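# Unlock and remove blender lid filler cap

## Task

Turn the small filler cap in the blender lid counter-clockwise until it stops, lift it out, and set it down on the table. The jar must end standing upright on its base, and nothing may count as done if only the robot's grip keeps it there. Finally release everything and pull the hands away.

## Robot and tools

ROBOT. Two arms, left_arm and right_arm, each ending in the same five-finger right hand. The hands are not mirrored, so every axis and number means the same thing on both.

WORLD FRAME. Origin on the table surface midway between the arms. +z is up, +x points out over the table, and left_arm sits on the +y side. The words left and right are arm names only, not image sides. Reported positions are in metres, orientations are quaternions (w,x,y,z), velocities in m/s and rad/s. Printed positions can be slightly off, more so at long reach.

HAND POINT AND HAND AXES. Each arm is steered by a hand point 0.05 m in front of the palm, where index pad and thumb tip meet in a pinch. Its +z runs along the straightened fingers (fingertips 0.06 to 0.07 m past the point), +y comes out of the palm, +x runs across the palm toward the little finger. Across the palm the hand extends 0.08 m on the little-finger side; on the thumb side 0.02 m if the thumb is swung in front of the palm, up to 0.09 m otherwise. A rigid wrist bracket on the little-finger side sits 0.03 m beyond the point along +y and 0.11 m across; it can collide. Rotating the hand, especially about x or y, shifts the point slightly.

THE 28-NUMBER ROW. Used by execute_actions and move. All values lie in [-1, 1], and both arms are always included. Order: left_arm dx, dy, dz, rx, ry, rz; left_gripper little, ring, middle, index, thumb_bend, thumb_turn, force_limit, speed; then the same fourteen for right_arm and right_gripper.
- dx..rz are an offset, not a pose: a displacement of the hand point from its measured pose, expressed in that hand point's own axes. Scale: 1.0 equals 0.6 m or 180 degrees. rx, ry, rz form a single rotation vector.
- The eight hand numbers are absolute targets. little, ring, middle, index, thumb_bend: +1 straight/open, -1 fully curled/closed. thumb_turn: +1 beside the palm, -1 swung in front of the palm facing the fingers. A pinch is roughly index -0.22, thumb_bend -0.75, thumb_turn -0.57. force_limit maps linearly from about 0 N (-1) to 10 N (+1) fingertip force, 15 N for the two thumb motors; it only stops closing. speed maps from nearly 0 (-1) to full (+1), where a full finger stroke takes 0.6 s.
- No hand value means keep as is. To leave a hand unchanged, resend its last executed eight numbers, or if none yet, its hand_measured six plus hand_force_limit and hand_speed.

execute_actions(actions). actions is a list of actions; each action is a list of up to 15 rows; each row lasts one control step of 1/30 s, and a short list repeats its final row to fill 15 steps. Every row's offset is taken from the pose measured when that action began (for the first action, the last reported pose), never from the previous row. Each step, the commanded pose is clipped to within 100 mm and 16 degrees of the measured pose; afterwards the arm stops at the last clipped pose, so send remaining distance in the next action. Motion lags commands by about 0.17 s. An empty list just returns state and images.

move(target, speed, stop_force, blocking). target is one 28-number row; its offsets count from the pose in the latest result that shows one. Both hand points travel straight lines that finish together, 0.5 to 10 s long (cut off at 10 s). speed is m/s, 0.002 to 0.5, default 0.25; turning is capped at twice that in rad/s. Paths ignore obstacles and the other arm, and the arms are stiff, so aiming past a hard surface can cause a fault. stop_force (13 to 80 N, shared by both arms, not allowed in the first 0.2 s) ends an arm's path when its wrist sensor feels that much extra push against the motion; the arm backs up two steps and holds. Use it only with slow, non-rotating motion, and omit it when pulling away from a contact. blocking=false returns after 0.5 s while motion continues; then only wait or stop are accepted until an end is reported; it cannot combine with stop_force. Hand numbers are sent at the start. The move: line reports the ending (done, off_target, moving, held, fault, contact) plus limits (paced = pose clipped, held = steps blocked) and distance to target.

wait(seconds 0-10) lets the scene run under the last command. stop brakes a running move. zoom_image(camera, region [x0,y0,x1,y1], at most 504x504 pixels) enlarges cam_high (896x504), cam_left_wrist or cam_right_wrist (504x504). show_instructions shows the reference image. finished_scene(scene) ends the scene for good.

RESULT LINES. Per-arm pose and velocity; Hand target (where the controller drives each point); pose unreachable (clearance check altered a command); joint positions and torques (noisy, offset); Wrist force and torque in the end effector's axes (noise up to about 3.4 N, offset within 5.5 N, saturate near 100 N; force points from surface into the arm). hand_measured, hand_stopped_by (moving, target, force, stalled, fault), hand_load_n (positive pushes the finger open; near zero means the grip is lost). MOTOR HOT warns from 70 °C; at 85 °C brakes lock the arm.

GRIPPING. A motor only starts when its target changes by 0.01 or more, then locks on arrival or at force_limit. To grip gently close at speed -0.9 or lower. With thumb_turn near -1 set before contact, the hand can wrap objects 0.035 to 0.08 m wide.

AVOID. Joint torque over its limit or 150 N outside force stops the arm for 10 s. Never let the arms, hands or brackets hit or press each other. Do not knock anything off the table, drop the cap, tip the jar, or push hard. Unscrewing counter-clockwise as seen from above means a positive rotation about world +z.

Each tool is called after "Request:" as name([rows], argument=value, ...), one row to a line, values as JSON.

Reference images:

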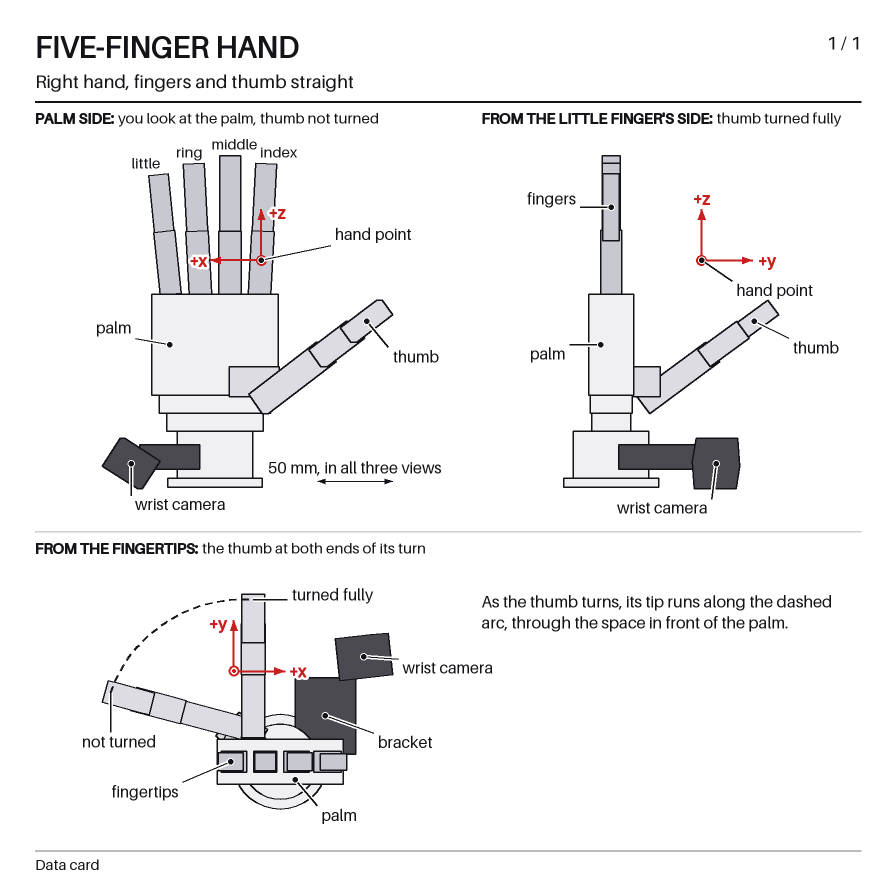

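## Session

I'll start by looking at the current state of the scene.

Request:
execute_actions(actions=[])

Scene clock: 0.00 s.
left_arm: end_effector_position=(-0.1307, +1.2861, +0.6506) hand_measured=(+1.000, +1.000, +1.000, +1.000, +1.000, +1.000) hand_load_n=(+0.0, +0.0, +0.0, +0.0, +0.0, +0.0) hand_stopped_by=(target, target, target, target, target, target) hand_force_limit=0.00 hand_speed=-0.80 end_effector_quat_wxyz=(+0.027, -0.665, +0.746, -0.027) end_effector_velocity=(+0.000, -0.000, -0.000) end_effector_angular_velocity=(-0.001, -0.000, +0.002) | right_arm: end_effector_position=(-0.0504, -1.0275, +0.6635) hand_measured=(+1.000, +1.000, +1.000, +1.000, +1.000, +1.000) hand_load_n=(+0.0, +0.0, +0.0, +0.0, +0.0, +0.0) hand_stopped_by=(target, target, target, target, target, target) hand_force_limit=0.00 hand_speed=-0.80 end_effector_quat_wxyz=(+0.015, +0.818, +0.574, -0.011) end_effector_velocity=(-0.001, +0.000, +0.000) end_effector_angular_velocity=(+0.000, -0.002, -0.002)
Joint positions: left_arm=[ 1.27  -1.55   1.32   1.782  1.645 -1.778] | right_arm=[-2.054 -1.57   1.324  1.786  1.551 -1.841]
Joint velocities: left_arm=[ 0.     0.     0.     0.001  0.001 -0.002] | right_arm=[-0.003 -0.     0.     0.001 -0.001 -0.   ]
Joint torques (N m, as the arm reports them, + toward a larger angle): no reading
Motor temperatures (°C, as the motors report them): left_arm=[27 27 27 32 32 33] | right_arm=[27 27 26 33 33 30]
Wrist force (N, on the end effector, along its own x y z axes, offset not removed): no reading
Wrist torque (N m, same axes, about the end effector's origin, offset not removed): no reading
Hand target (left_arm): -0.131, +1.286, +0.651; +0.027, -0.665, +0.746, -0.027
Hand target (right_arm): -0.050, -1.028, +0.663; +0.015, +0.818, +0.574, -0.011

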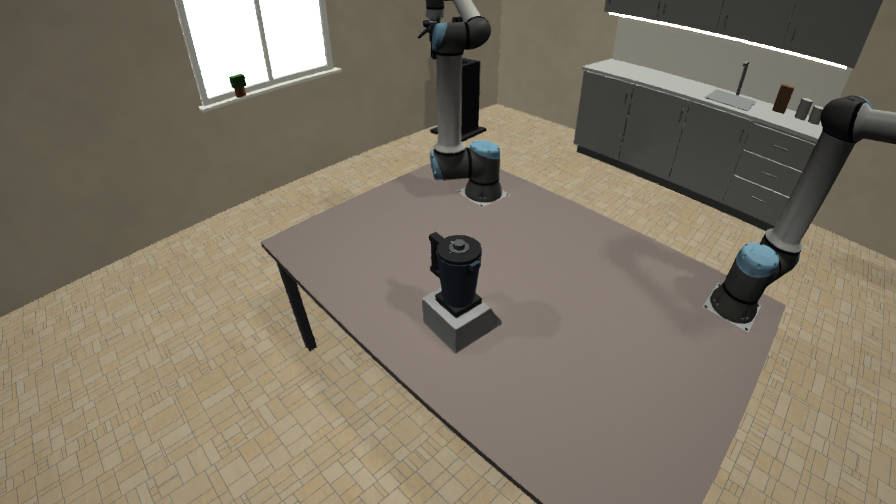

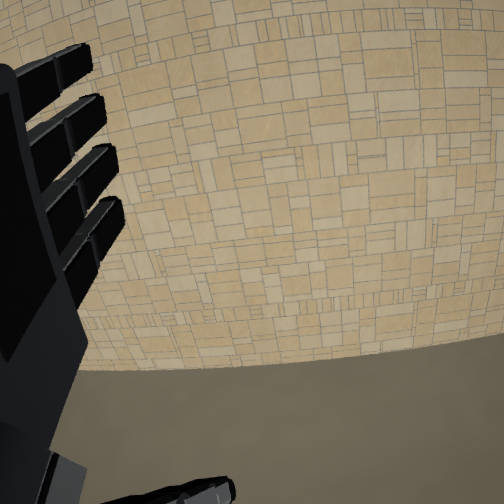

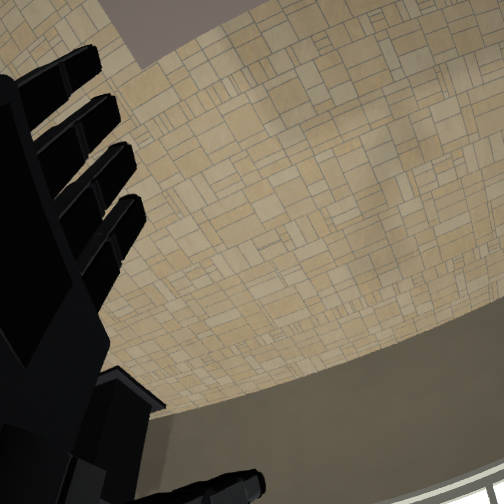

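Request:
zoom_image(camera="cam_high", region=[400, 215, 520, 365])

Request:
zoom_image(camera="cam_high", region=[425, 225, 495, 280])

Region (400, 215, 520, 365) of cam_high's 896x504 image, scaled by 3.360, with more detail than that image has; it fills the left 403 columns of this view, and the rest is white.

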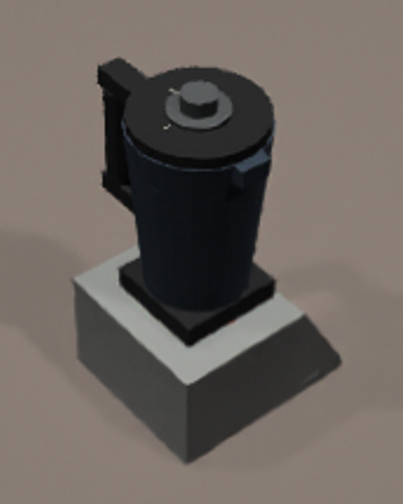

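Region (425, 225, 495, 280) of cam_high's 896x504 image, scaled by 7.200, with more detail than that image has; it fills the top 396 rows of this view, and the rest is white.

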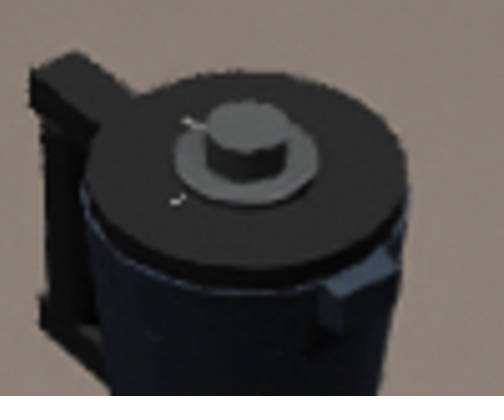

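Request:
move(target=[0,0,0,0,0,0, 1,1,1,1,1,1,0,-0.8, 0.923,0.780,0.082,0.1089,-0.1089,-0.4914, 1,1,0.4,0.4,0.3,-1,0,0], speed=0.45)

Scene clock: 7.03 s.
left_arm: end_effector_position=(-0.1307, +1.2861, +0.6506) hand_measured=(+1.000, +1.000, +1.000, +1.000, +1.000, +1.000) hand_load_n=(+0.0, +0.0, +0.0, +0.0, +0.0, +0.0) hand_stopped_by=(target, target, target, target, target, target) hand_force_limit=0.00 hand_speed=-0.80 end_effector_quat_wxyz=(+0.027, -0.665, +0.746, -0.027) end_effector_velocity=(-0.000, -0.000, +0.000) end_effector_angular_velocity=(-0.000, +0.000, -0.000) | right_arm: end_effector_position=(+0.5775, -0.6700, +0.6005) hand_measured=(+1.000, +1.000, +0.400, +0.400, +0.300, -1.000) hand_load_n=(+0.0, +0.0, +0.0, +0.0, +0.0, +0.0) hand_stopped_by=(target, target, target, target, target, target) hand_force_limit=0.00 hand_speed=0.00 end_effector_quat_wxyz=(-0.035, +0.169, +0.957, -0.232) end_effector_velocity=(+0.003, +0.001, -0.001) end_effector_angular_velocity=(+0.002, +0.005, +0.003)
Joint positions: left_arm=[ 1.27  -1.55   1.32   1.782  1.645 -1.778] | right_arm=[-0.326 -1.427  1.275  1.654  2.039 -1.699]
Joint velocities: left_arm=[ 0.    -0.     0.     0.001 -0.     0.   ] | right_arm=[ 0.004  0.007 -0.005  0.004  0.001  0.001]
Joint torques (N m, as the arm reports them, + toward a larger angle): left_arm=[  1.52 -39.77 -37.31   3.94   0.59  -0.01] | right_arm=[ 12.93 -30.43 -43.89   6.04   3.77   1.96]
Motor temperatures (°C, as the motors report them): left_arm=[27 27 27 32 32 33] | right_arm=[27 27 26 33 33 30]
Wrist force (N, on the end effector, along its own x y z axes, offset not removed): left_arm=[-0.3 -4.9 0.2] | right_arm=[0.2 4.2 2.4]
Wrist torque (N m, same axes, about the end effector's origin, offset not removed): left_arm=[-0.86 0.01 -0.29] | right_arm=[0.44 -0.18 -0.31]
Hand target (left_arm): -0.131, +1.286, +0.651; +0.027, -0.665, +0.746, -0.027
Hand target (right_arm): +0.578, -0.670, +0.601; -0.035, +0.169, +0.957, -0.232
Off the commanded pose (left_arm): 0.000 m, 0 deg.
Off the commanded pose (right_arm): 0.002 m, 0 deg.
move: done; limits=paced
camera_calibration (this result's frames):
cam_right_wrist: T_world_to_cam=[[0.415862, 0.772857, -0.479323, 0.568451], [0.84571, -0.134839, 0.516326, -0.882595], [0.334415, -0.620089, -0.709688, -0.0584486], [0, 0, 0, 1]] pos_world=[0.529569, -0.594583, 0.686699]

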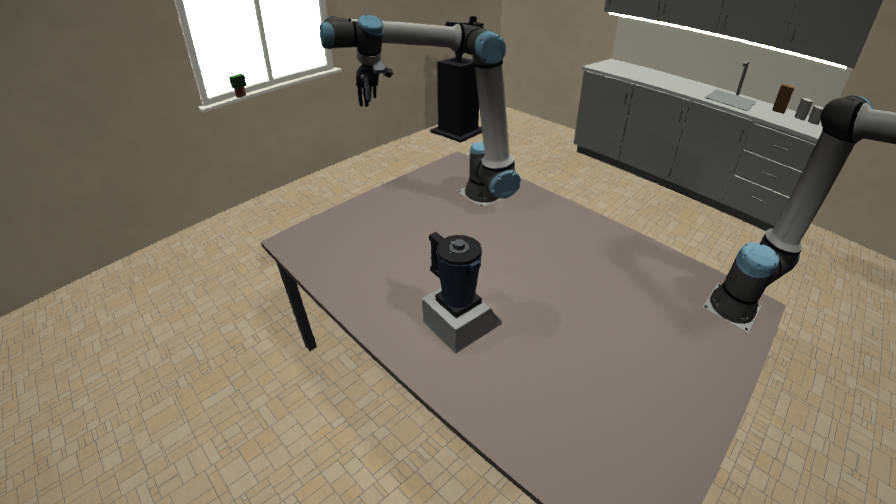

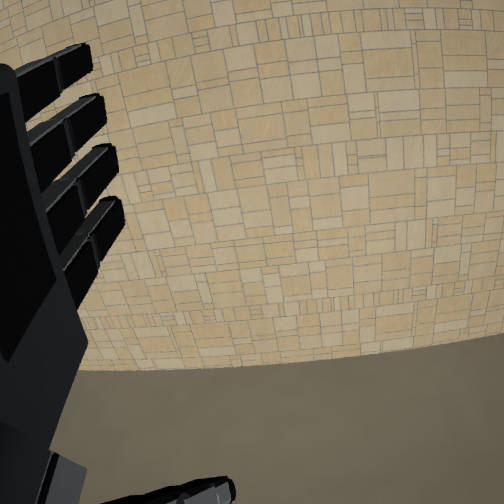

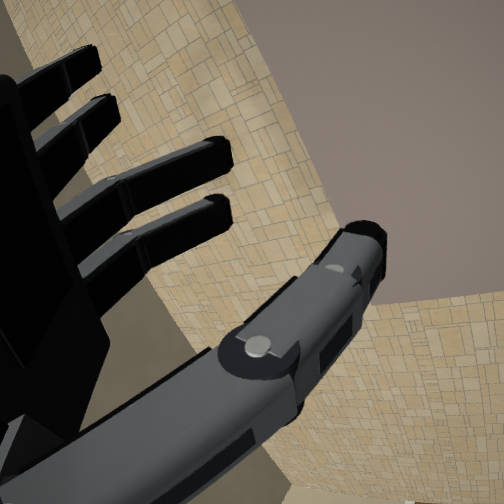

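Request:
move(target=[0,0,0,0,0,0, 1,1,1,1,1,1,0,-0.8, 0.2398,0.9917,-0.2857,0.1000,-0.2932,-0.3724, 1,1,0.4,0.4,0.3,1,0,0], speed=0.45)

Scene clock: 12.03 s.
left_arm: end_effector_position=(-0.1307, +1.2861, +0.6506) hand_measured=(+1.000, +1.000, +1.000, +1.000, +1.000, +1.000) hand_load_n=(+0.0, +0.0, +0.0, +0.0, +0.0, +0.0) hand_stopped_by=(target, target, target, target, target, target) hand_force_limit=0.00 hand_speed=-0.80 end_effector_quat_wxyz=(+0.027, -0.665, +0.746, -0.027) end_effector_velocity=(+0.000, +0.000, +0.000) end_effector_angular_velocity=(+0.001, -0.000, -0.001) | right_arm: end_effector_position=(+0.6517, -0.0510, +0.4811) hand_measured=(+1.000, +1.000, +0.400, +0.400, +0.300, +1.000) hand_load_n=(+0.0, +0.0, +0.0, +0.0, +0.0, +0.0) hand_stopped_by=(target, target, target, target, target, target) hand_force_limit=0.00 hand_speed=0.00 end_effector_quat_wxyz=(+0.227, -0.486, +0.765, -0.357) end_effector_velocity=(+0.001, +0.002, -0.000) end_effector_angular_velocity=(-0.000, -0.001, +0.005)
Joint positions: left_arm=[ 1.27  -1.55   1.32   1.782  1.645 -1.778] | right_arm=[ 0.698 -1.24   1.233  1.005  2.273 -2.355]
Joint velocities: left_arm=[-0.     0.    -0.    -0.    -0.     0.001] | right_arm=[ 0.001  0.003 -0.003 -0.003 -0.002 -0.005]
Joint torques (N m, as the arm reports them, + toward a larger angle): left_arm=[ -0.5  -39.08 -35.87   3.91   0.64  -0.06] | right_arm=[ 12.92 -46.64 -44.35   0.45  -1.86  -2.28]
Motor temperatures (°C, as the motors report them): left_arm=[27 27 27 32 32 33] | right_arm=[27 27 26 33 33 30]
Wrist force (N, on the end effector, along its own x y z axes, offset not removed): left_arm=[0.5 -6.2 1.7] | right_arm=[-0.7 3.2 3.2]
Wrist torque (N m, same axes, about the end effector's origin, offset not removed): left_arm=[-1.08 -0.18 -0.22] | right_arm=[0.33 -0.03 -0.40]
Hand target (left_arm): -0.131, +1.286, +0.651; +0.027, -0.665, +0.746, -0.027
Hand target (right_arm): +0.652, -0.051, +0.481; +0.227, -0.486, +0.765, -0.357
Off the commanded pose (left_arm): 0.000 m, 0 deg.
Off the commanded pose (right_arm): 0.002 m, 0 deg.
move: done
camera_calibration (this result's frames):
cam_left_wrist: T_world_to_cam=[[-0.982196, 0.166904, -0.0862259, -0.290428], [0.10054, 0.854737, 0.509231, -1.41023], [0.158693, 0.491495, -0.856299, 0.0740884], [0, 0, 0, 1]] pos_world=[-0.15523, 1.21744, 0.756534]
cam_right_wrist: T_world_to_cam=[[-0.50165, 0.370873, -0.781538, 0.724813], [0.0463422, 0.913662, 0.403825, -0.171675], [0.863829, 0.166361, -0.475525, -0.201737], [0, 0, 0, 1]] pos_world=[0.545825, -0.0783991, 0.539864]

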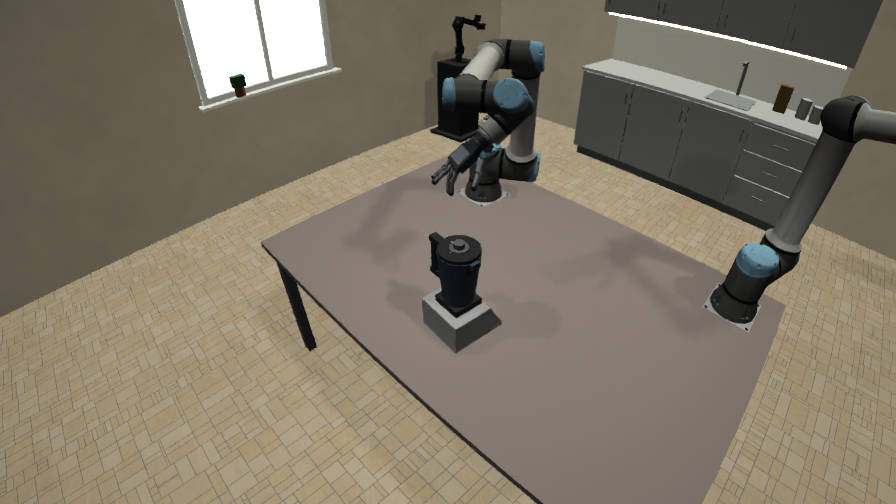

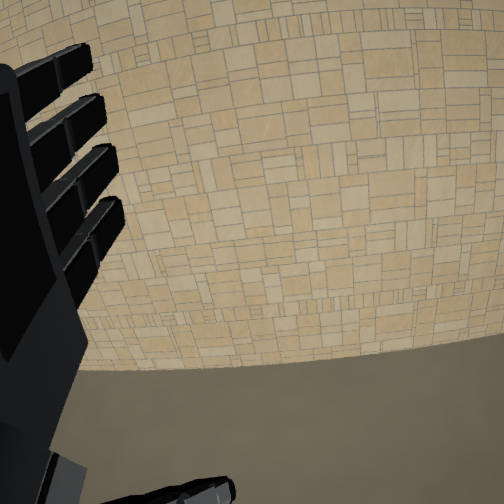

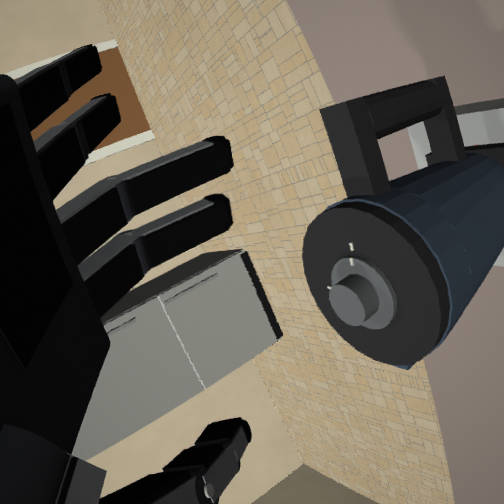

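Request:
zoom_image(camera="cam_right_wrist", region=[290, 190, 470, 380])

Region (290, 190, 470, 380) of cam_right_wrist's 504x504 image, scaled by 2.653, with more detail than that image has; it fills the left 477 columns of this view, and the rest is white.

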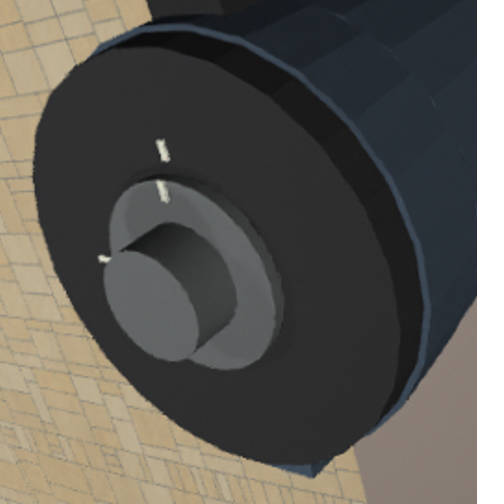

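Request:
move(target=[0,0,0,0,0,0, 1,1,1,1,1,1,0,-0.8, -0.2333,-0.0061,0.1501,0,0,0, 1,1,0.4,0.4,0.3,-1,0,0.3], speed=0.25)

Scene clock: 14.13 s.
left_arm: end_effector_position=(-0.1307, +1.2861, +0.6506) hand_measured=(+1.000, +1.000, +1.000, +1.000, +1.000, +1.000) hand_load_n=(+0.0, +0.0, +0.0, +0.0, +0.0, +0.0) hand_stopped_by=(target, target, target, target, target, target) hand_force_limit=0.00 hand_speed=-0.80 end_effector_quat_wxyz=(+0.027, -0.665, +0.746, -0.027) end_effector_velocity=(+0.000, -0.000, -0.000) end_effector_angular_velocity=(-0.000, -0.001, -0.000) | right_arm: end_effector_position=(+0.7756, +0.0452, +0.4266) hand_measured=(+1.000, +1.000, +0.400, +0.400, +0.300, -1.000) hand_load_n=(+0.0, +0.0, +0.0, +0.0, +0.0, +0.0) hand_stopped_by=(target, target, target, target, target, target) hand_force_limit=0.00 hand_speed=0.30 end_effector_quat_wxyz=(+0.227, -0.486, +0.765, -0.357) end_effector_velocity=(+0.002, +0.004, +0.000) end_effector_angular_velocity=(+0.002, -0.000, +0.001)
Joint positions: left_arm=[ 1.27  -1.55   1.32   1.782  1.645 -1.778] | right_arm=[ 0.716 -0.942  0.886  1.067  2.283 -2.335]
Joint velocities: left_arm=[-0.    -0.     0.    -0.     0.001 -0.   ] | right_arm=[ 0.002  0.008 -0.013  0.005 -0.001  0.002]
Joint torques (N m, as the arm reports them, + toward a larger angle): left_arm=[  1.26 -38.92 -35.89   4.06   0.57   0.01] | right_arm=[ 14.19 -73.36 -44.81   4.98   3.94   1.98]
Motor temperatures (°C, as the motors report them): left_arm=[27 27 27 32 32 33] | right_arm=[27 27 26 33 33 30]
Wrist force (N, on the end effector, along its own x y z axes, offset not removed): left_arm=[-0.9 -5.3 1.4] | right_arm=[-1.4 3.2 1.5]
Wrist torque (N m, same axes, about the end effector's origin, offset not removed): left_arm=[-1.00 0.04 -0.30] | right_arm=[0.30 0.10 -0.49]
Hand target (left_arm): -0.131, +1.286, +0.651; +0.027, -0.665, +0.746, -0.027
Hand target (right_arm): +0.776, +0.045, +0.427; +0.227, -0.486, +0.765, -0.357
Off the commanded pose (left_arm): 0.000 m, 0 deg.
Off the commanded pose (right_arm): 0.001 m, 0 deg.
move: done
camera_calibration (this result's frames):
cam_left_wrist: T_world_to_cam=[[-0.982196, 0.166904, -0.0862259, -0.290429], [0.10054, 0.854737, 0.509231, -1.41023], [0.158693, 0.491495, -0.856299, 0.0740884], [0, 0, 0, 1]] pos_world=[-0.15523, 1.21744, 0.756534]
cam_right_wrist: T_world_to_cam=[[-0.50153, 0.37086, -0.78162, 0.70863], [0.0460983, 0.913633, 0.403918, -0.243179], [0.863911, 0.166546, -0.47531, -0.35092], [0, 0, 0, 1]] pos_world=[0.669773, 0.0178177, 0.485308]

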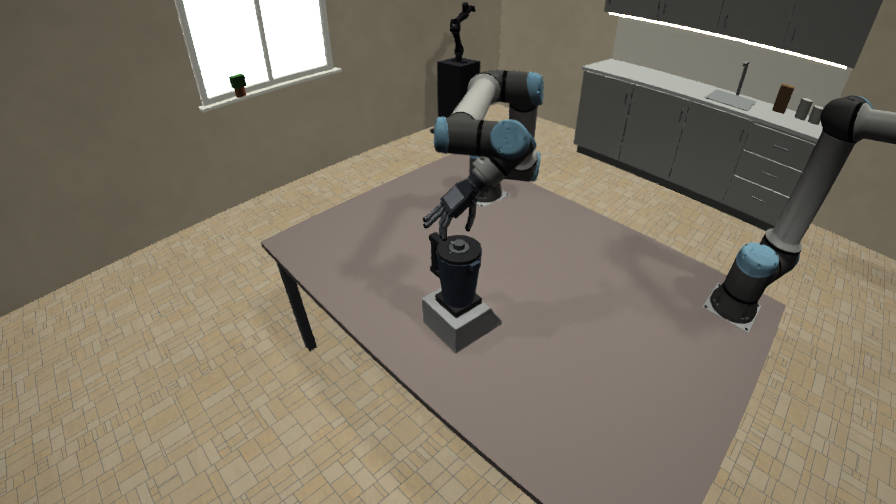

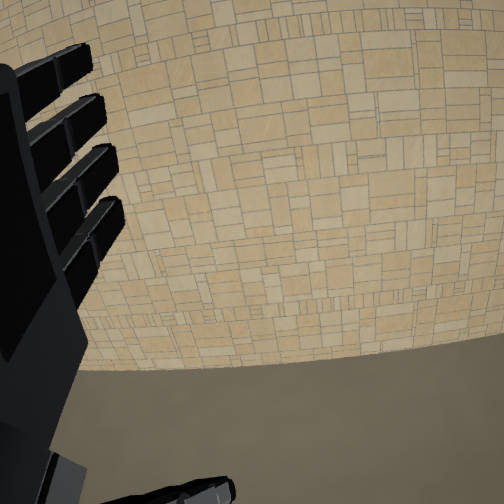

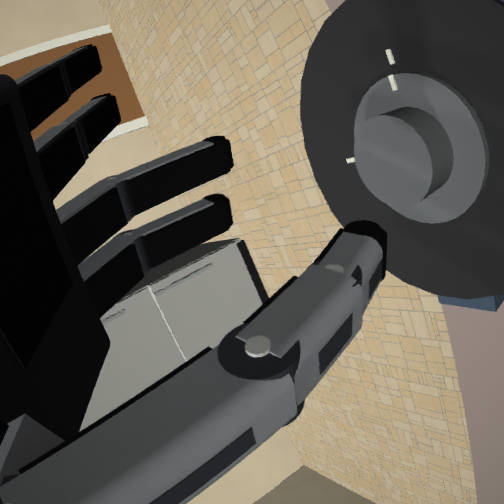

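Request:
zoom_image(camera="cam_right_wrist", region=[304, 30, 504, 250])

Region (304, 30, 504, 250) of cam_right_wrist's 504x504 image, scaled by 2.291, with more detail than that image has; it fills the left 458 columns of this view, and the rest is white.

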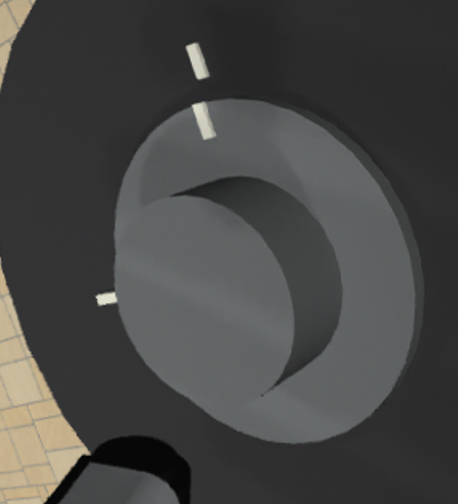

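Request:
move(target=[0,0,0,0,0,0, 1,1,1,1,1,1,0,-0.8, 0.0072,0.0558,0.0232,0,0.02143,-0.02553, 1,1,0.4,0.4,0.3,-1,0,0.3], speed=0.1)

Scene clock: 16.63 s.
left_arm: end_effector_position=(-0.1307, +1.2861, +0.6506) hand_measured=(+1.000, +1.000, +1.000, +1.000, +1.000, +1.000) hand_load_n=(+0.0, +0.0, +0.0, +0.0, +0.0, +0.0) hand_stopped_by=(target, target, target, target, target, target) hand_force_limit=0.00 hand_speed=-0.80 end_effector_quat_wxyz=(+0.027, -0.665, +0.746, -0.027) end_effector_velocity=(+0.000, -0.000, +0.000) end_effector_angular_velocity=(-0.000, -0.001, -0.001) | right_arm: end_effector_position=(+0.7641, +0.0460, +0.3924) hand_measured=(+1.000, +1.000, +0.400, +0.400, +0.300, -1.000) hand_load_n=(+0.0, +0.0, +0.0, +0.0, +0.0, +0.0) hand_stopped_by=(target, target, target, target, target, target) hand_force_limit=0.00 hand_speed=0.30 end_effector_quat_wxyz=(+0.187, -0.504, +0.752, -0.382) end_effector_velocity=(-0.001, +0.001, -0.002) end_effector_angular_velocity=(-0.006, +0.002, +0.001)
Joint positions: left_arm=[ 1.27  -1.55   1.32   1.782  1.645 -1.778] | right_arm=[ 0.738 -0.904  0.896  1.102  2.34  -2.344]
Joint velocities: left_arm=[ 0.    -0.     0.     0.     0.001  0.001] | right_arm=[ 0.002  0.003 -0.001  0.003  0.003 -0.001]
Joint torques (N m, as the arm reports them, + toward a larger angle): left_arm=[  2.03 -39.22 -35.88   3.8    0.44   0.06] | right_arm=[ 14.16 -74.77 -31.61   5.1    4.27  -2.58]
Motor temperatures (°C, as the motors report them): left_arm=[27 27 27 32 32 33] | right_arm=[27 27 26 33 33 30]
Wrist force (N, on the end effector, along its own x y z axes, offset not removed): left_arm=[-0.4 -4.5 0.8] | right_arm=[-0.8 3.7 2.2]
Wrist torque (N m, same axes, about the end effector's origin, offset not removed): left_arm=[-0.86 -0.04 -0.26] | right_arm=[0.39 -0.02 -0.36]
Hand target (left_arm): -0.131, +1.286, +0.651; +0.027, -0.665, +0.746, -0.027
Hand target (right_arm): +0.764, +0.046, +0.392; +0.187, -0.504, +0.752, -0.382
Off the commanded pose (left_arm): 0.000 m, 0 deg.
Off the commanded pose (right_arm): 0.000 m, 0 deg.
move: done
camera_calibration (this result's frames):
cam_left_wrist: T_world_to_cam=[[-0.982196, 0.166904, -0.0862258, -0.290429], [0.10054, 0.854737, 0.509231, -1.41023], [0.158693, 0.491495, -0.856299, 0.0740884], [0, 0, 0, 1]] pos_world=[-0.15523, 1.21744, 0.756534]
cam_right_wrist: T_world_to_cam=[[-0.536205, 0.296992, -0.790114, 0.709074], [0.0619781, 0.947383, 0.314046, -0.20796], [0.841809, 0.119423, -0.526398, -0.318306], [0, 0, 0, 1]] pos_world=[0.661051, 0.0244411, 0.458002]

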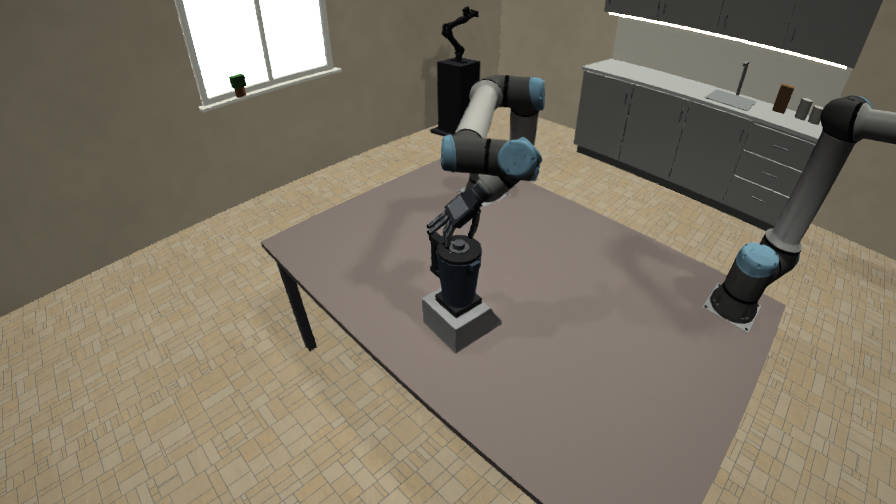

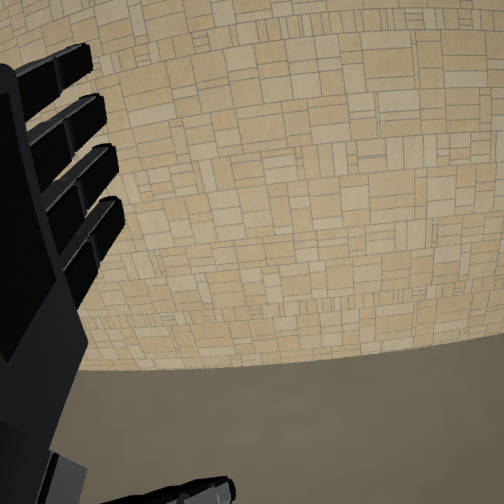

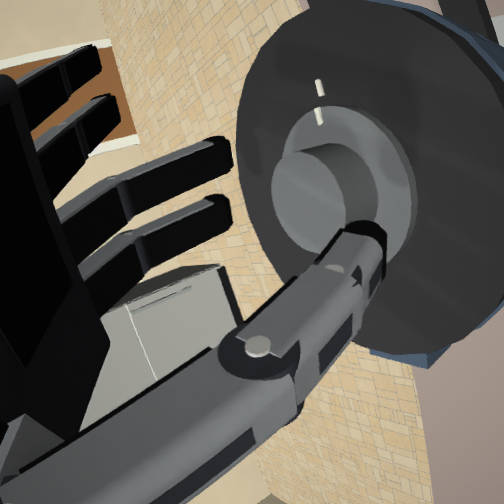

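Request:
zoom_image(camera="cam_right_wrist", region=[180, 60, 440, 310])

Request:
zoom_image(camera="cam_high", region=[415, 180, 505, 280])

Region (180, 60, 440, 310) of cam_right_wrist's 504x504 image, scaled by 1.938, with more detail than that image has; it fills the top 485 rows of this view, and the rest is white.

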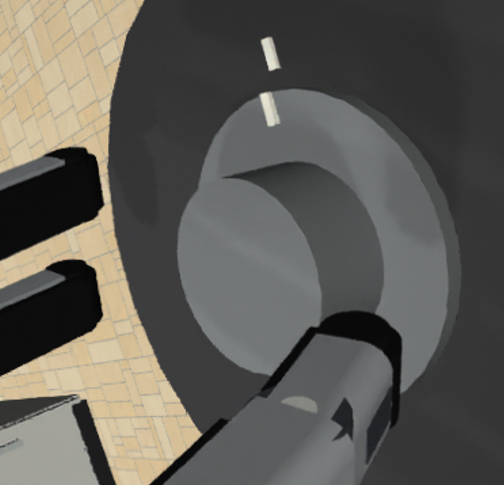

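Region (415, 180, 505, 280) of cam_high's 896x504 image, scaled by 5.040, with more detail than that image has; it fills the left 454 columns of this view, and the rest is white.

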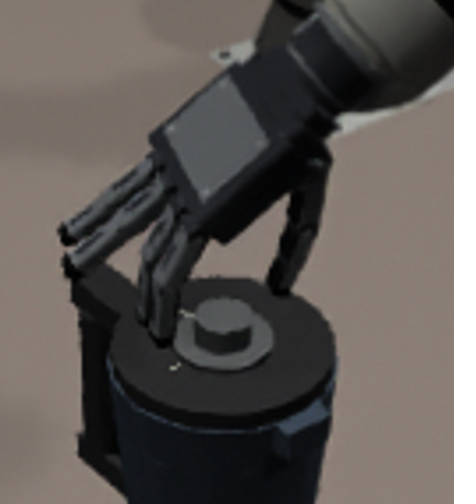

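Request:
move(target=[0,0,0,0,0,0, 1,1,1,1,1,1,0,-0.8, -0.0033,0.0242,0.0202,0,0,0, 1,1,0.4,0.4,0.3,-1,0,0.3], speed=0.03, stop_force=15)

Scene clock: 18.20 s.
left_arm: end_effector_position=(-0.1307, +1.2861, +0.6506) hand_measured=(+1.000, +1.000, +1.000, +1.000, +1.000, +1.000) hand_load_n=(+0.0, +0.0, +0.0, +0.0, +0.0, +0.0) hand_stopped_by=(target, target, target, target, target, target) hand_force_limit=0.00 hand_speed=-0.80 end_effector_quat_wxyz=(+0.027, -0.665, +0.746, -0.027) end_effector_velocity=(-0.000, -0.000, +0.000) end_effector_angular_velocity=(-0.001, +0.001, +0.001) | right_arm: end_effector_position=(+0.7641, +0.0461, +0.3737) hand_measured=(+1.000, +1.000, +0.400, +0.400, +0.300, -1.000) hand_load_n=(+0.0, +0.0, +0.0, +0.0, +0.0, +0.0) hand_stopped_by=(target, target, target, target, target, target) hand_force_limit=0.00 hand_speed=0.30 end_effector_quat_wxyz=(+0.187, -0.504, +0.752, -0.382) end_effector_velocity=(-0.001, +0.002, -0.003) end_effector_angular_velocity=(+0.001, -0.001, +0.002)
Joint positions: left_arm=[ 1.27  -1.55   1.32   1.782  1.645 -1.778] | right_arm=[ 0.739 -0.904  0.928  1.07   2.34  -2.344]
Joint velocities: left_arm=[-0.     0.     0.     0.001 -0.001 -0.001] | right_arm=[ 0.002 -0.     0.004 -0.005 -0.     0.001]
Joint torques (N m, as the arm reports them, + toward a larger angle): left_arm=[  2.02 -37.87 -35.78   3.82   0.45   0.02] | right_arm=[-16.2  -73.52 -31.22   0.84  -1.62  -0.61]
Motor temperatures (°C, as the motors report them): left_arm=[27 27 27 32 32 33] | right_arm=[27 27 26 33 33 30]
Wrist force (N, on the end effector, along its own x y z axes, offset not removed): left_arm=[0.2 -3.5 -0.5] | right_arm=[-1.5 4.4 2.8]
Wrist torque (N m, same axes, about the end effector's origin, offset not removed): left_arm=[-0.59 -0.07 -0.24] | right_arm=[0.46 0.11 -0.42]
Hand target (left_arm): -0.131, +1.286, +0.651; +0.027, -0.665, +0.746, -0.027
Hand target (right_arm): +0.764, +0.046, +0.373; +0.187, -0.504, +0.752, -0.382
Off the commanded pose (left_arm): 0.000 m, 0 deg.
Off the commanded pose (right_arm): 0.000 m, 0 deg.
move: done
camera_calibration (this result's frames):
cam_left_wrist: T_world_to_cam=[[-0.982196, 0.166904, -0.0862258, -0.290429], [0.10054, 0.854737, 0.509231, -1.41023], [0.158693, 0.491495, -0.856299, 0.0740885], [0, 0, 0, 1]] pos_world=[-0.15523, 1.21744, 0.756534]
cam_right_wrist: T_world_to_cam=[[-0.536177, 0.297042, -0.790114, 0.694278], [0.0620214, 0.94737, 0.314074, -0.202224], [0.841824, 0.119395, -0.526381, -0.328138], [0, 0, 0, 1]] pos_world=[0.661033, 0.0245296, 0.439346]

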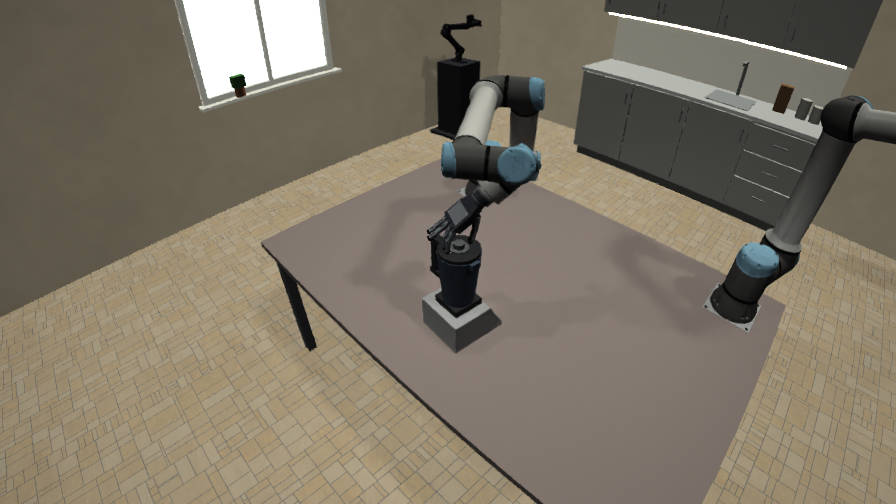

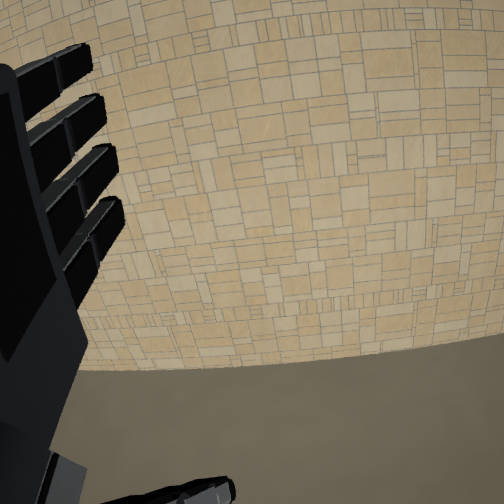

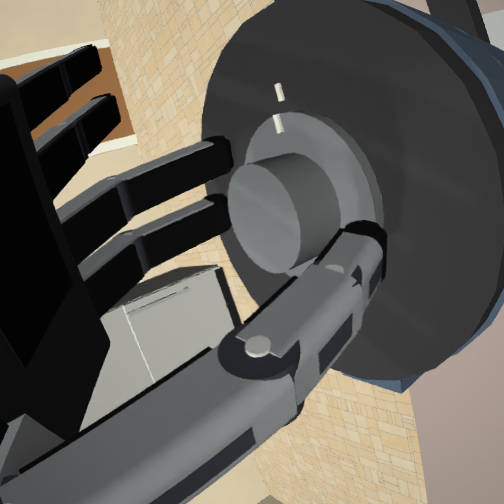

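Request:
zoom_image(camera="cam_high", region=[420, 195, 500, 275])

Request:
zoom_image(camera="cam_right_wrist", region=[160, 70, 410, 310])

Region (420, 195, 500, 275) of cam_high's 896x504 image, scaled by 6.300, with more detail than that image has.

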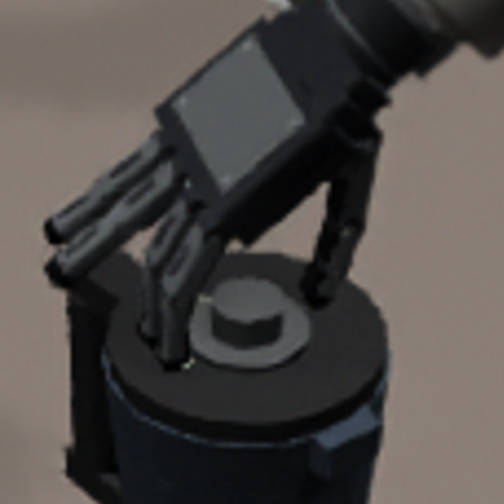

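Region (160, 70, 410, 310) of cam_right_wrist's 504x504 image, scaled by 2.016, with more detail than that image has; it fills the top 484 rows of this view, and the rest is white.

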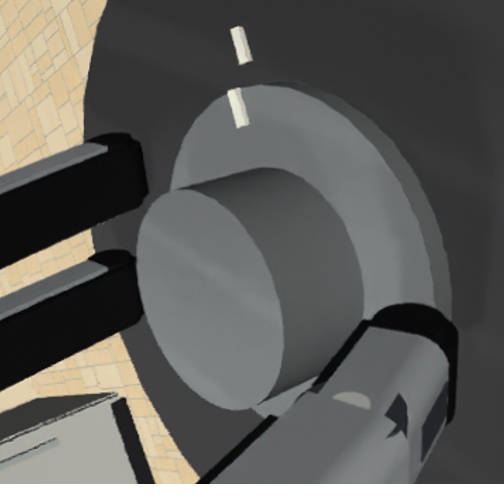

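Request:
execute_actions([
  [[0,0,0,0,0,0, 1,1,1,1,1,1,0,-0.8, 0,0,0,0,0,0, 1,1,-0.2,-0.2,-0.4,-1,-0.6,-0.8]],
  [[0,0,0,0,0,0, 1,1,1,1,1,1,0,-0.8, 0,0,0,0,0,0, 1,1,-0.2,-0.2,-0.4,-1,-0.6,-0.8]],
])

Scene clock: 19.50 s.
left_arm: end_effector_position=(-0.1307, +1.2861, +0.6506) hand_measured=(+1.000, +1.000, +1.000, +1.000, +1.000, +1.000) hand_load_n=(+0.0, +0.0, +0.0, +0.0, +0.0, +0.0) hand_stopped_by=(target, target, target, target, target, target) hand_force_limit=0.00 hand_speed=-0.80 end_effector_quat_wxyz=(+0.027, -0.665, +0.746, -0.027) end_effector_velocity=(-0.000, +0.000, +0.000) end_effector_angular_velocity=(-0.000, +0.001, -0.001) | right_arm: end_effector_position=(+0.7642, +0.0460, +0.3737) hand_measured=(+1.000, +1.000, +0.392, +0.236, +0.112, -1.000) hand_load_n=(+0.0, +0.0, +1.0, +3.0, +0.0, +0.0) hand_stopped_by=(target, target, force, force, moving, target) hand_force_limit=-0.60 hand_speed=-0.80 end_effector_quat_wxyz=(+0.187, -0.504, +0.752, -0.382) end_effector_velocity=(+0.000, -0.001, +0.000) end_effector_angular_velocity=(-0.003, -0.000, -0.001)
Joint positions: left_arm=[ 1.27  -1.55   1.32   1.782  1.645 -1.778] | right_arm=[ 0.739 -0.904  0.928  1.07   2.34  -2.344]
Joint velocities: left_arm=[-0.     0.    -0.     0.001 -0.001  0.001] | right_arm=[-0.     0.    -0.     0.001  0.002 -0.001]
Joint torques (N m, as the arm reports them, + toward a larger angle): left_arm=[  1.47 -39.66 -36.68   3.8    0.66   0.19] | right_arm=[ -6.8  -72.61 -36.74   5.48  -2.03   0.84]
Motor temperatures (°C, as the motors report them): left_arm=[27 27 27 32 32 33] | right_arm=[27 27 26 33 33 30]
Wrist force (N, on the end effector, along its own x y z axes, offset not removed): left_arm=[0.4 -4.3 0.5] | right_arm=[0.0 -1.8 3.6]
Wrist torque (N m, same axes, about the end effector's origin, offset not removed): left_arm=[-0.69 -0.10 -0.16] | right_arm=[0.50 -0.12 -0.43]
Hand target (left_arm): -0.131, +1.286, +0.651; +0.027, -0.665, +0.746, -0.027
Hand target (right_arm): +0.764, +0.046, +0.374; +0.187, -0.504, +0.752, -0.382
Off the commanded pose (left_arm): 0.000 m, 0 deg.
Off the commanded pose (right_arm): 0.000 m, 0 deg.
camera_calibration (this result's frames):
cam_left_wrist: T_world_to_cam=[[-0.982196, 0.166904, -0.086226, -0.290429], [0.10054, 0.854737, 0.509231, -1.41023], [0.158693, 0.491495, -0.856299, 0.0740885], [0, 0, 0, 1]] pos_world=[-0.15523, 1.21744, 0.756534]
cam_right_wrist: T_world_to_cam=[[-0.536165, 0.297053, -0.790118, 0.694287], [0.0620349, 0.947369, 0.314076, -0.202217], [0.84183, 0.119382, -0.526374, -0.328162], [0, 0, 0, 1]] pos_world=[0.661053, 0.0245108, 0.439344]

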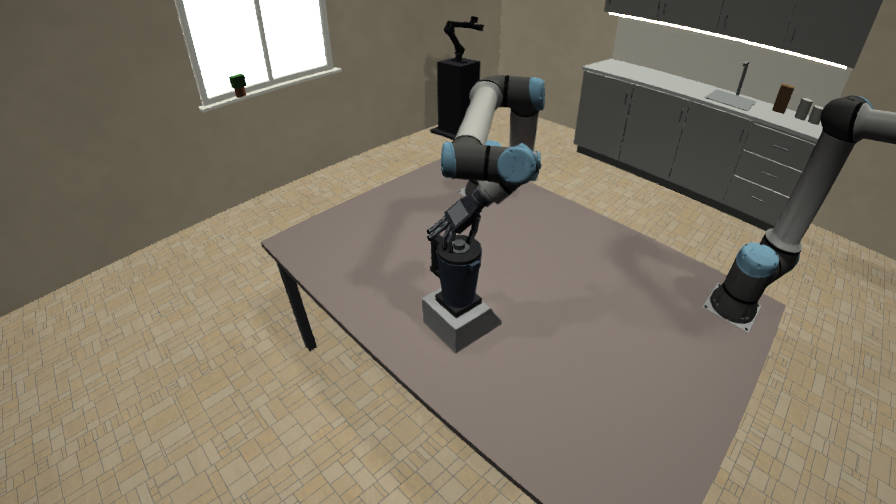

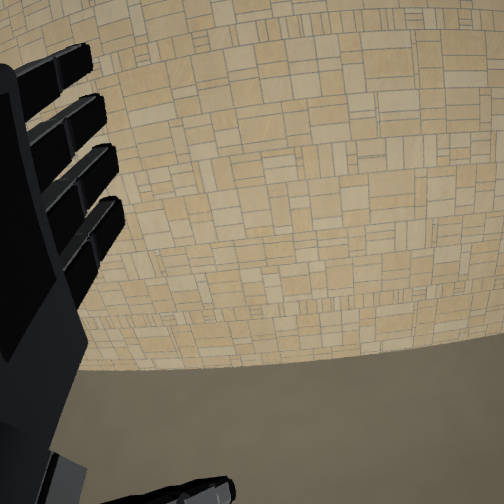

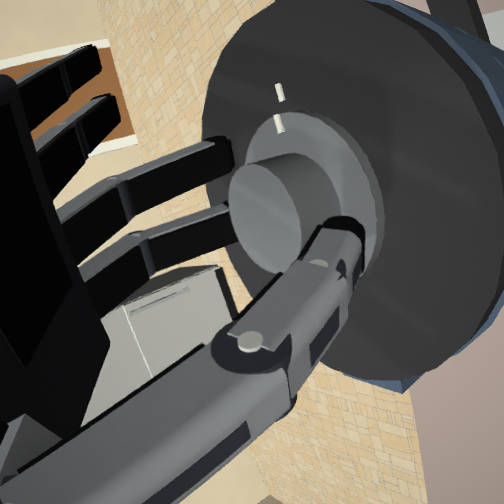

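Request:
zoom_image(camera="cam_high", region=[425, 205, 495, 275])

Request:
execute_actions(actions=[])

Region (425, 205, 495, 275) of cam_high's 896x504 image, scaled by 7.200, with more detail than that image has.

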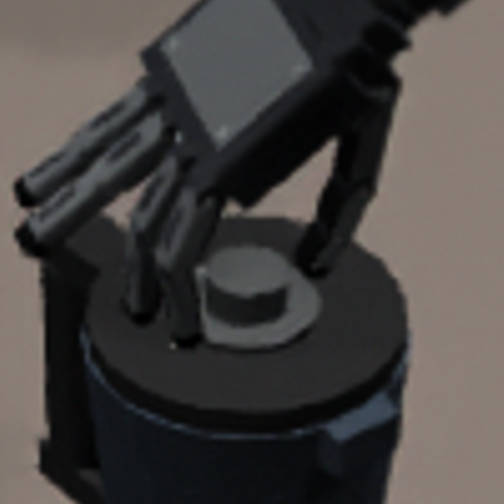

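Scene clock: 19.83 s.
left_arm: end_effector_position=(-0.1307, +1.2861, +0.6506) hand_measured=(+1.000, +1.000, +1.000, +1.000, +1.000, +1.000) hand_load_n=(+0.0, +0.0, +0.0, +0.0, +0.0, +0.0) hand_stopped_by=(target, target, target, target, target, target) hand_force_limit=0.00 hand_speed=-0.80 end_effector_quat_wxyz=(+0.027, -0.665, +0.746, -0.027) end_effector_velocity=(-0.000, -0.000, +0.000) end_effector_angular_velocity=(-0.000, -0.000, +0.000) | right_arm: end_effector_position=(+0.7642, +0.0460, +0.3737) hand_measured=(+1.000, +1.000, +0.392, +0.236, +0.042, -1.000) hand_load_n=(+0.0, +0.0, +1.0, +3.0, +0.0, +0.0) hand_stopped_by=(target, target, force, force, moving, target) hand_force_limit=-0.60 hand_speed=-0.80 end_effector_quat_wxyz=(+0.187, -0.504, +0.752, -0.382) end_effector_velocity=(-0.000, -0.001, -0.001) end_effector_angular_velocity=(-0.003, +0.002, +0.000)
Joint positions: left_arm=[ 1.27  -1.55   1.32   1.782  1.645 -1.778] | right_arm=[ 0.739 -0.904  0.928  1.07   2.34  -2.344]
Joint velocities: left_arm=[-0.    -0.001  0.     0.     0.    -0.   ] | right_arm=[ 0.     0.001  0.002 -0.     0.001 -0.001]
Joint torques (N m, as the arm reports them, + toward a larger angle): left_arm=[  0.63 -38.17 -35.99   4.01   0.65   0.08] | right_arm=[ -7.1  -73.38 -32.97   5.36  -2.06  -0.9 ]
Motor temperatures (°C, as the motors report them): left_arm=[27 27 27 32 32 33] | right_arm=[27 27 26 33 33 30]
Wrist force (N, on the end effector, along its own x y z axes, offset not removed): left_arm=[0.2 -5.0 0.0] | right_arm=[-1.5 -2.0 3.1]
Wrist torque (N m, same axes, about the end effector's origin, offset not removed): left_arm=[-0.82 -0.14 -0.21] | right_arm=[0.48 0.13 -0.48]
Hand target (left_arm): -0.131, +1.286, +0.651; +0.027, -0.665, +0.746, -0.027
Hand target (right_arm): +0.764, +0.046, +0.374; +0.187, -0.504, +0.752, -0.382
Off the commanded pose (left_arm): 0.000 m, 0 deg.
Off the commanded pose (right_arm): 0.000 m, 0 deg.
camera_calibration (this result's frames):
cam_left_wrist: T_world_to_cam=[[-0.982196, 0.166904, -0.0862258, -0.290429], [0.10054, 0.854737, 0.509231, -1.41023], [0.158693, 0.491495, -0.8563, 0.0740886], [0, 0, 0, 1]] pos_world=[-0.15523, 1.21744, 0.756534]
cam_right_wrist: T_world_to_cam=[[-0.536165, 0.297052, -0.790118, 0.694287], [0.062035, 0.947369, 0.314076, -0.202217], [0.84183, 0.119382, -0.526374, -0.328162], [0, 0, 0, 1]] pos_world=[0.661053, 0.0245107, 0.439344]

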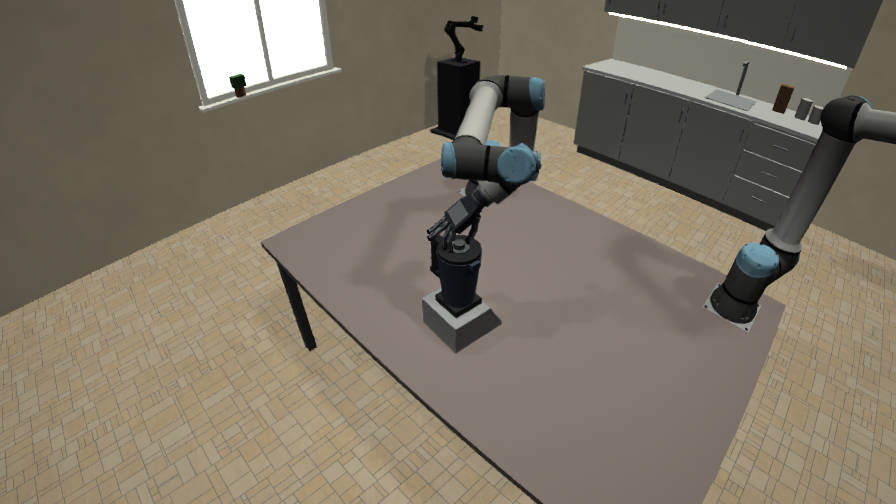

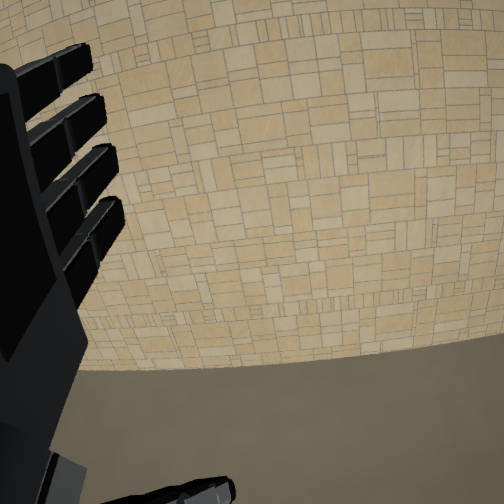

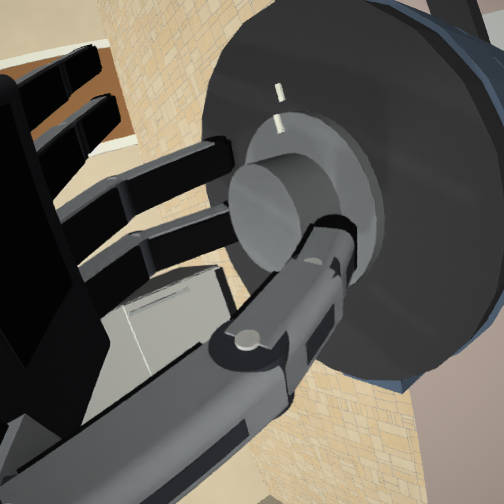

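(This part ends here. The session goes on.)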